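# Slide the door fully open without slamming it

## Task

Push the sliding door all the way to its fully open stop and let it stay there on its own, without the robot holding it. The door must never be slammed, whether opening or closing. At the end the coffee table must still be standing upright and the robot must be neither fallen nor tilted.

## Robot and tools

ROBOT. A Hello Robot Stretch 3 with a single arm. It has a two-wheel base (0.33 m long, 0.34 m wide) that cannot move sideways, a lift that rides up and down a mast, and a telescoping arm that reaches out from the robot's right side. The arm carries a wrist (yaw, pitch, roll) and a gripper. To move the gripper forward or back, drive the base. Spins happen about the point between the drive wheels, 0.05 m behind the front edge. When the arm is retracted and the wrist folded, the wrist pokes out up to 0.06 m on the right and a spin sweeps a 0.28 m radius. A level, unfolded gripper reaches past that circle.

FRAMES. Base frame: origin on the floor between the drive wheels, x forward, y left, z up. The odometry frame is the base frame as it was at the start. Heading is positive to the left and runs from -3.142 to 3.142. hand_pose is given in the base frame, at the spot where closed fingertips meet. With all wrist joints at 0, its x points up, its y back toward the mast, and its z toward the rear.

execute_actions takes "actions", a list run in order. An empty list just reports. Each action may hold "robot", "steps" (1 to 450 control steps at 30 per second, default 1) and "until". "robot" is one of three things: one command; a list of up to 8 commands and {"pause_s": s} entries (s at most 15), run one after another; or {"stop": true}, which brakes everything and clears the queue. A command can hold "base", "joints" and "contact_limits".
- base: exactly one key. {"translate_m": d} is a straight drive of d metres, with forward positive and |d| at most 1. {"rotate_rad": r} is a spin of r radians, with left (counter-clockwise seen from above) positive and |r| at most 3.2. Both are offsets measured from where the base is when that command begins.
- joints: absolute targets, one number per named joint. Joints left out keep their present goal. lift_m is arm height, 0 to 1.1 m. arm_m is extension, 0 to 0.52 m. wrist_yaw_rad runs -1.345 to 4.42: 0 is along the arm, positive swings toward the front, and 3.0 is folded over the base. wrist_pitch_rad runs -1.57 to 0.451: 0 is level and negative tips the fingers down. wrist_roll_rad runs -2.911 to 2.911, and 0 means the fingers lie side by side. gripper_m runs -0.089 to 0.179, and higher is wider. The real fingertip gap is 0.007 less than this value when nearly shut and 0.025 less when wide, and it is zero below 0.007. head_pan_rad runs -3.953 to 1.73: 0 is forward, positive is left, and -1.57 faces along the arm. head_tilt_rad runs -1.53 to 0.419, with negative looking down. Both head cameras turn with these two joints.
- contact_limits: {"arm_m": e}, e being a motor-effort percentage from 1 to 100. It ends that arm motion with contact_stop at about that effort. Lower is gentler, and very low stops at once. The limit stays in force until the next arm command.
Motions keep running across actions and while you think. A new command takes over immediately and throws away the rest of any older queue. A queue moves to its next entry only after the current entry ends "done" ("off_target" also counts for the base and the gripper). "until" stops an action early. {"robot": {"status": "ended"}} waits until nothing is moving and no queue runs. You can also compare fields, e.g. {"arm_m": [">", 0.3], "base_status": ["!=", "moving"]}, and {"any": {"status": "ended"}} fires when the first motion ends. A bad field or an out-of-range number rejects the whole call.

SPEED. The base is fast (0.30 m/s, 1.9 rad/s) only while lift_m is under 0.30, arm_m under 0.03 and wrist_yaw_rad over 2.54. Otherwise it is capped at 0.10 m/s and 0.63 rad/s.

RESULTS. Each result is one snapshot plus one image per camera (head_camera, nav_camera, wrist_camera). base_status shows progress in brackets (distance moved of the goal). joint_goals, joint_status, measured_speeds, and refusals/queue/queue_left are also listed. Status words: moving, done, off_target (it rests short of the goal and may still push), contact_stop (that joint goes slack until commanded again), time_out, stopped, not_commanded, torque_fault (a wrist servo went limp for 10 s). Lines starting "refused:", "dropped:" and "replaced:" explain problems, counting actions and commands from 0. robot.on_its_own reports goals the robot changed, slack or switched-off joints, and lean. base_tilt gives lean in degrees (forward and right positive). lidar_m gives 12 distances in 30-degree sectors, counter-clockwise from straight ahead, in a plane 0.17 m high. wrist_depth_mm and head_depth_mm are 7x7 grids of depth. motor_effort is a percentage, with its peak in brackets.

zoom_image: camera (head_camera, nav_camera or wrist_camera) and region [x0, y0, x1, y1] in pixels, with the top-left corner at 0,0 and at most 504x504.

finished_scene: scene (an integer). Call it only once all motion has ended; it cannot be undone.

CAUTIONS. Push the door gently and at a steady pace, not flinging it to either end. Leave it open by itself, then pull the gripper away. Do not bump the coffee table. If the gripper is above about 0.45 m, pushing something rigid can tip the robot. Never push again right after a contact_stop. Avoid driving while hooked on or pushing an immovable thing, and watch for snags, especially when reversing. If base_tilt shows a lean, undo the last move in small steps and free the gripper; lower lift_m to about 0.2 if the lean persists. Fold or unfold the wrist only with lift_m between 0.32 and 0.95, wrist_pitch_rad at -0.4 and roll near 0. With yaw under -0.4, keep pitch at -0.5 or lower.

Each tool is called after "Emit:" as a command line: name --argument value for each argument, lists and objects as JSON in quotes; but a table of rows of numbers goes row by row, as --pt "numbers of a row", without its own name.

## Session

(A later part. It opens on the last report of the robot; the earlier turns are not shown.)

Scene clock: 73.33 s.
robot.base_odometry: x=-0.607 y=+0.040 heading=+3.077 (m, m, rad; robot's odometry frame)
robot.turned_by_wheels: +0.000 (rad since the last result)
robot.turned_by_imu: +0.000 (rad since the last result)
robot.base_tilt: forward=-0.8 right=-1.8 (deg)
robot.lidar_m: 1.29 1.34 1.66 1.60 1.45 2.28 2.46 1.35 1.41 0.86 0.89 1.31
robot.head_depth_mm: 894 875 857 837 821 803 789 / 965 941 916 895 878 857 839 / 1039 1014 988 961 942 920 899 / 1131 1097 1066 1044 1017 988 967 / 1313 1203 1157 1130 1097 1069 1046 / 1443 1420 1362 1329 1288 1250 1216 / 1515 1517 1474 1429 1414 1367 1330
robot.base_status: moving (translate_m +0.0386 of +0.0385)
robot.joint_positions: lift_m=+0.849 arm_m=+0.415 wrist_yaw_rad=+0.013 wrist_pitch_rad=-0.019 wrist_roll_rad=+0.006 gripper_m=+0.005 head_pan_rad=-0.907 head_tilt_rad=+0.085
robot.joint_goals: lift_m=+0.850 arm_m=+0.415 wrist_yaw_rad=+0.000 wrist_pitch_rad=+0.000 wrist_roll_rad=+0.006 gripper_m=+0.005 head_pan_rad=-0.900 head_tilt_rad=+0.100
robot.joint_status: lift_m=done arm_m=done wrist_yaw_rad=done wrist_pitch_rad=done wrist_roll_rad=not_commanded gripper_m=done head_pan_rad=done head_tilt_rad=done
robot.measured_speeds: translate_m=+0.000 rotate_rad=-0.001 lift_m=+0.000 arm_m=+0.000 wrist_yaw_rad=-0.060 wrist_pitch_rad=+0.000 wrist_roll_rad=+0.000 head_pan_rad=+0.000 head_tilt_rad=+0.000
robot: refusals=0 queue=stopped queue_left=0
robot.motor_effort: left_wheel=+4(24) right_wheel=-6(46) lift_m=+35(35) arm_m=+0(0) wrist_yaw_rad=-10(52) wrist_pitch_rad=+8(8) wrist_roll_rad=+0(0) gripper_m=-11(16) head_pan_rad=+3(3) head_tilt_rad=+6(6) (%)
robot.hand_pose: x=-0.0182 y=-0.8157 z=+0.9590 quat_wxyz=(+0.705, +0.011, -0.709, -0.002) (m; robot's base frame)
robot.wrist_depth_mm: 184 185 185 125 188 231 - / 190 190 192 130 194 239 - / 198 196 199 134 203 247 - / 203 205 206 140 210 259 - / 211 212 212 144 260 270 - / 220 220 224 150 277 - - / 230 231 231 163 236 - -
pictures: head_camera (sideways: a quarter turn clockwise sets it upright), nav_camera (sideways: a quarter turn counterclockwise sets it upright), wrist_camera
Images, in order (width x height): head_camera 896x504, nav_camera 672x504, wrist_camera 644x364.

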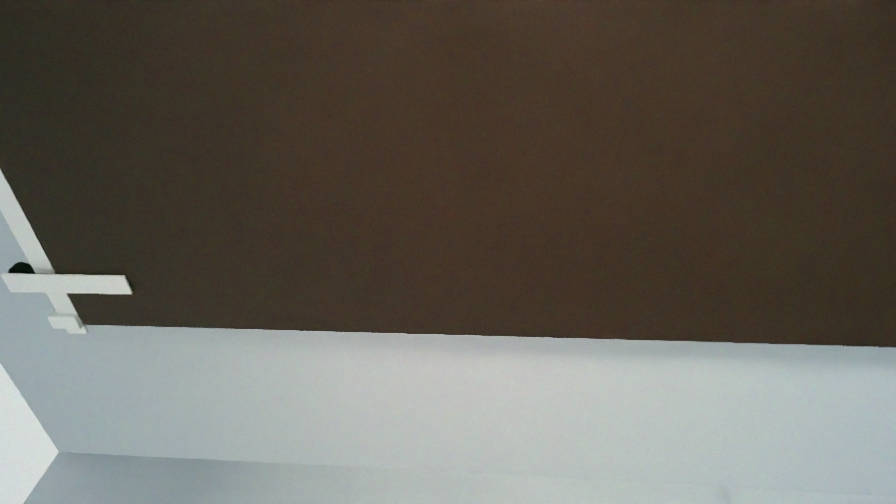

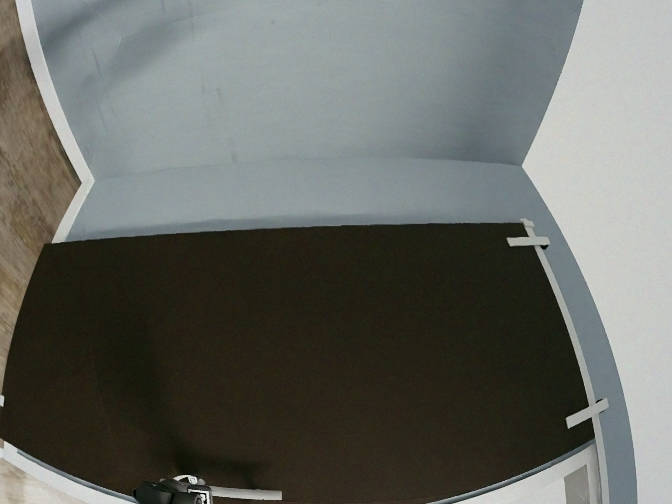

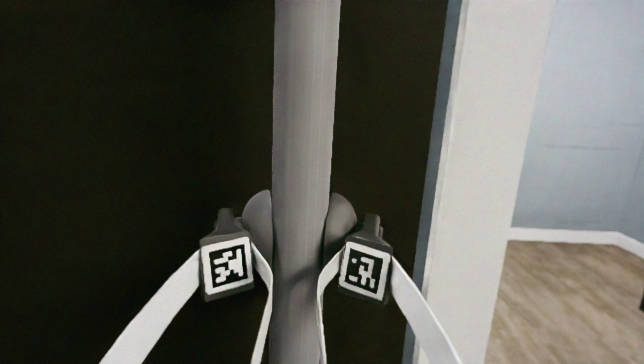

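Emit:
execute_actions --actions '[{"robot":[{"base":{"translate_m":0.04}},{"base":{"translate_m":0.04}}],"steps":120,"until":{"robot":{"wrist_yaw_rad":["<",-0.075]}}},{"robot":{"stop":true},"steps":10,"until":{"robot":{"status":"ended"}}},{"robot":{"joints":{"gripper_m":0.03}},"steps":10}]'

Scene clock: 79.77 s.
robot.base_odometry: x=-0.687 y=+0.045 heading=+3.076 (m, m, rad; robot's odometry frame)
robot.turned_by_wheels: +0.000 (rad since the last result)
robot.turned_by_imu: +0.000 (rad since the last result)
robot.base_tilt: forward=-1.8 right=-1.1 (deg)
robot.lidar_m: 1.21 1.26 1.66 1.60 1.50 2.27 2.54 1.41 0.94 0.86 0.89 1.26
robot.head_depth_mm: 898 874 856 837 823 804 788 / 963 932 915 896 877 859 841 / 1038 1013 986 959 941 917 898 / 1139 1098 1071 1047 1015 993 963 / 1332 1288 1168 1129 1097 1071 1043 / 1452 1420 1367 1323 1289 1248 1206 / 1441 1438 1414 1388 1364 1328 1301
robot.base_status: done (translate_m +0.0400 of +0.0400)
robot.joint_positions: lift_m=+0.849 arm_m=+0.415 wrist_yaw_rad=-0.042 wrist_pitch_rad=-0.019 wrist_roll_rad=+0.006 gripper_m=+0.023 head_pan_rad=-0.907 head_tilt_rad=+0.085
robot.joint_goals: lift_m=+0.850 arm_m=+0.415 wrist_yaw_rad=-0.041 wrist_pitch_rad=+0.000 wrist_roll_rad=+0.006 gripper_m=+0.030 head_pan_rad=-0.900 head_tilt_rad=+0.100
robot.joint_status: lift_m=done arm_m=done wrist_yaw_rad=done wrist_pitch_rad=done wrist_roll_rad=not_commanded gripper_m=moving head_pan_rad=done head_tilt_rad=done
robot.measured_speeds: translate_m=+0.000 rotate_rad=+0.000 lift_m=+0.000 arm_m=+0.000 wrist_yaw_rad=+0.000 wrist_pitch_rad=+0.000 wrist_roll_rad=+0.000 head_pan_rad=+0.000 head_tilt_rad=+0.000
robot: refusals=0 queue=running queue_left=0
robot.on_its_own: wrist_yaw_rad is held at -0.041, not at your +0.000, by its stall guard, which is not easing now
robot.motor_effort: left_wheel=-3(21) right_wheel=+6(33) lift_m=+35(35) arm_m=+1(0) wrist_yaw_rad=+1(38) wrist_pitch_rad=+9(8) wrist_roll_rad=+0(0) gripper_m=+67(78) head_pan_rad=+3(2) head_tilt_rad=+6(7) (%)
robot.hand_pose: x=-0.0323 y=-0.8155 z=+0.9590 quat_wxyz=(+0.705, -0.008, -0.709, -0.022) (m; robot's base frame)
robot.wrist_depth_mm: 178 180 183 127 191 249 242 / 184 187 189 131 198 257 253 / 191 193 197 136 206 265 - / 197 200 204 141 215 273 - / 203 209 209 143 283 285 - / 212 216 224 150 293 292 - / 219 224 229 164 245 305 -
pictures: head_camera (sideways: a quarter turn clockwise sets it upright), nav_camera (sideways: a quarter turn counterclockwise sets it upright), wrist_camera
Images, in order (width x height): head_camera 896x504, nav_camera 672x504, wrist_camera 644x364.

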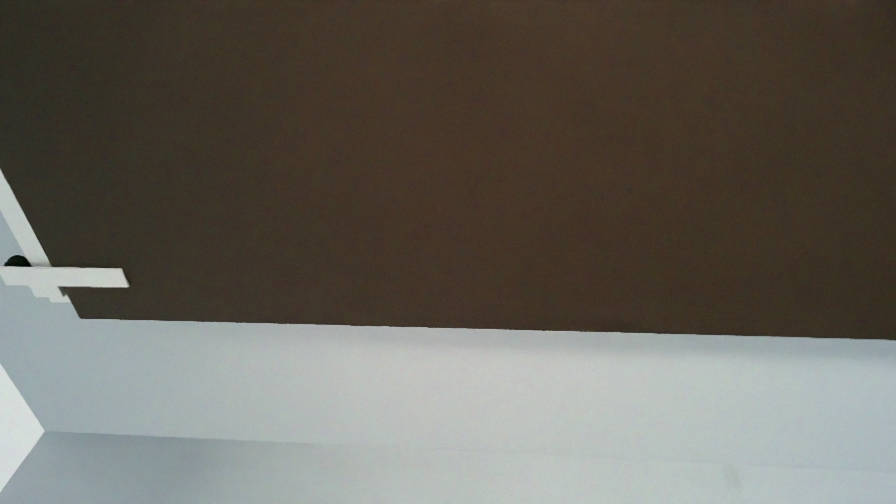

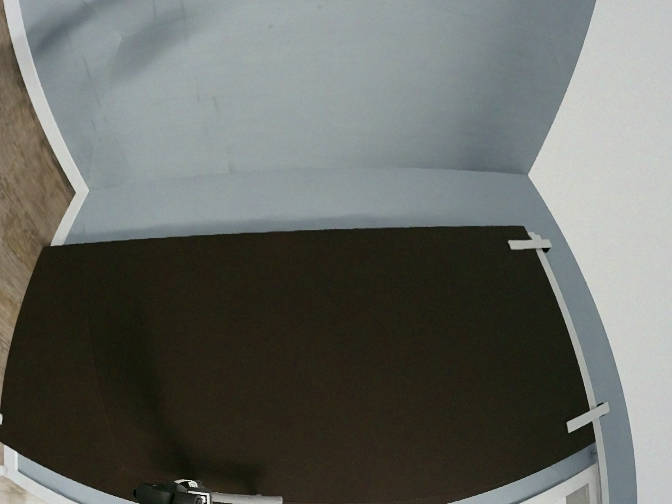

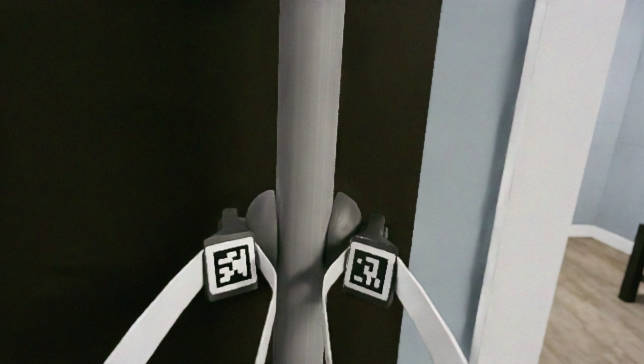

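At the stop. Release.

Emit:
execute_actions --actions '[{"robot":[{"joints":{"gripper_m":0.09}},{"joints":{"arm_m":0.33}}],"steps":200,"until":{"robot":{"status":"ended"}}}]'

Scene clock: 84.43 s.
robot.base_odometry: x=-0.687 y=+0.045 heading=+3.076 (m, m, rad; robot's odometry frame)
robot.turned_by_wheels: +0.000 (rad since the last result)
robot.turned_by_imu: +0.001 (rad since the last result)
robot.base_tilt: forward=-1.8 right=-1.1 (deg)
robot.lidar_m: 1.21 1.26 1.66 1.59 1.50 2.28 2.54 1.41 0.94 0.86 0.90 1.25
robot.head_depth_mm: 890 878 856 841 822 805 793 / 960 934 922 900 880 859 839 / 1036 1011 988 965 942 923 908 / 1133 1094 1070 1038 1018 987 964 / 1323 1276 1165 1133 1104 1076 1044 / 1440 1421 1371 1332 1282 1241 1214 / 1446 1444 1411 1381 1360 1337 1301
robot.base_status: done (translate_m +0.0400 of +0.0400)
robot.joint_positions: lift_m=+0.849 arm_m=+0.330 wrist_yaw_rad=-0.042 wrist_pitch_rad=-0.019 wrist_roll_rad=+0.006 gripper_m=+0.090 head_pan_rad=-0.907 head_tilt_rad=+0.085
robot.joint_goals: lift_m=+0.850 arm_m=+0.330 wrist_yaw_rad=-0.041 wrist_pitch_rad=+0.000 wrist_roll_rad=+0.006 gripper_m=+0.090 head_pan_rad=-0.900 head_tilt_rad=+0.100
robot.joint_status: lift_m=done arm_m=done wrist_yaw_rad=done wrist_pitch_rad=done wrist_roll_rad=not_commanded gripper_m=done head_pan_rad=done head_tilt_rad=done
robot.measured_speeds: translate_m=+0.000 rotate_rad=+0.000 lift_m=+0.000 arm_m=+0.000 wrist_yaw_rad=+0.000 wrist_pitch_rad=+0.000 wrist_roll_rad=+0.000 head_pan_rad=+0.000 head_tilt_rad=+0.000
robot: refusals=0 queue=done queue_left=0
robot.on_its_own: wrist_yaw_rad is held at -0.041, not at your +0.000, by its stall guard, which is not easing now
robot.motor_effort: left_wheel=-2(2) right_wheel=+4(6) lift_m=+35(35) arm_m=-2(1) wrist_yaw_rad=+1(1) wrist_pitch_rad=+8(8) wrist_roll_rad=+0(0) gripper_m=+0(89) head_pan_rad=+3(3) head_tilt_rad=+6(6) (%)
robot.hand_pose: x=-0.0322 y=-0.7308 z=+0.9590 quat_wxyz=(+0.705, -0.008, -0.709, -0.022) (m; robot's base frame)
robot.wrist_depth_mm: 252 256 258 263 323 321 - / 260 264 269 272 333 333 - / 269 273 280 283 348 341 - / 278 285 290 295 360 357 - / 291 293 303 308 363 - - / 300 315 314 315 396 - - / 308 320 327 338 404 - -
pictures: head_camera (sideways: a quarter turn clockwise sets it upright), nav_camera (sideways: a quarter turn counterclockwise sets it upright), wrist_camera
Images, in order (width x height): head_camera 896x504, nav_camera 672x504, wrist_camera 644x364.

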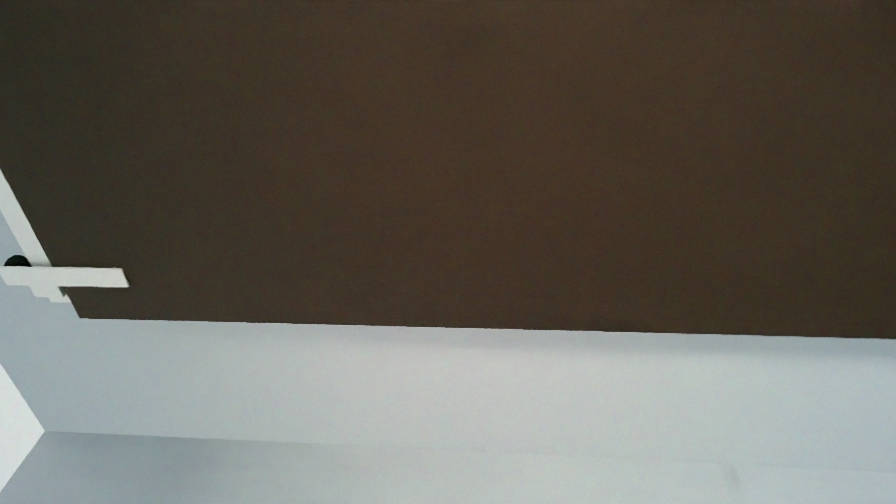

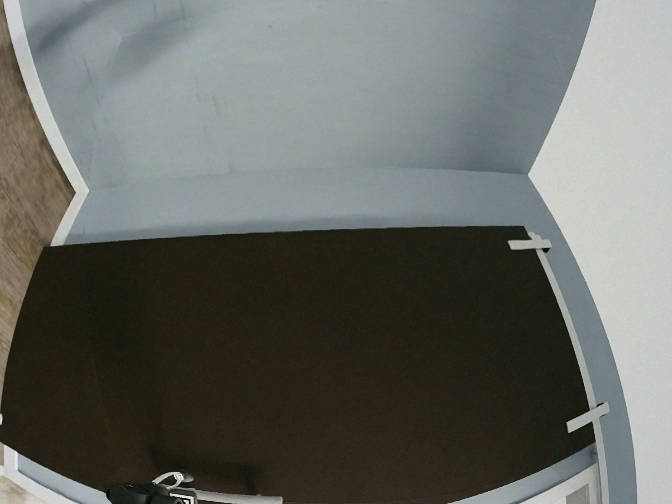

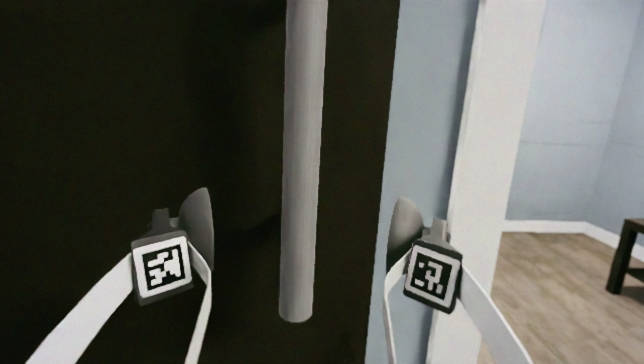

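Emit:
finished_scene --scene 1

The scene is finished: the task was done.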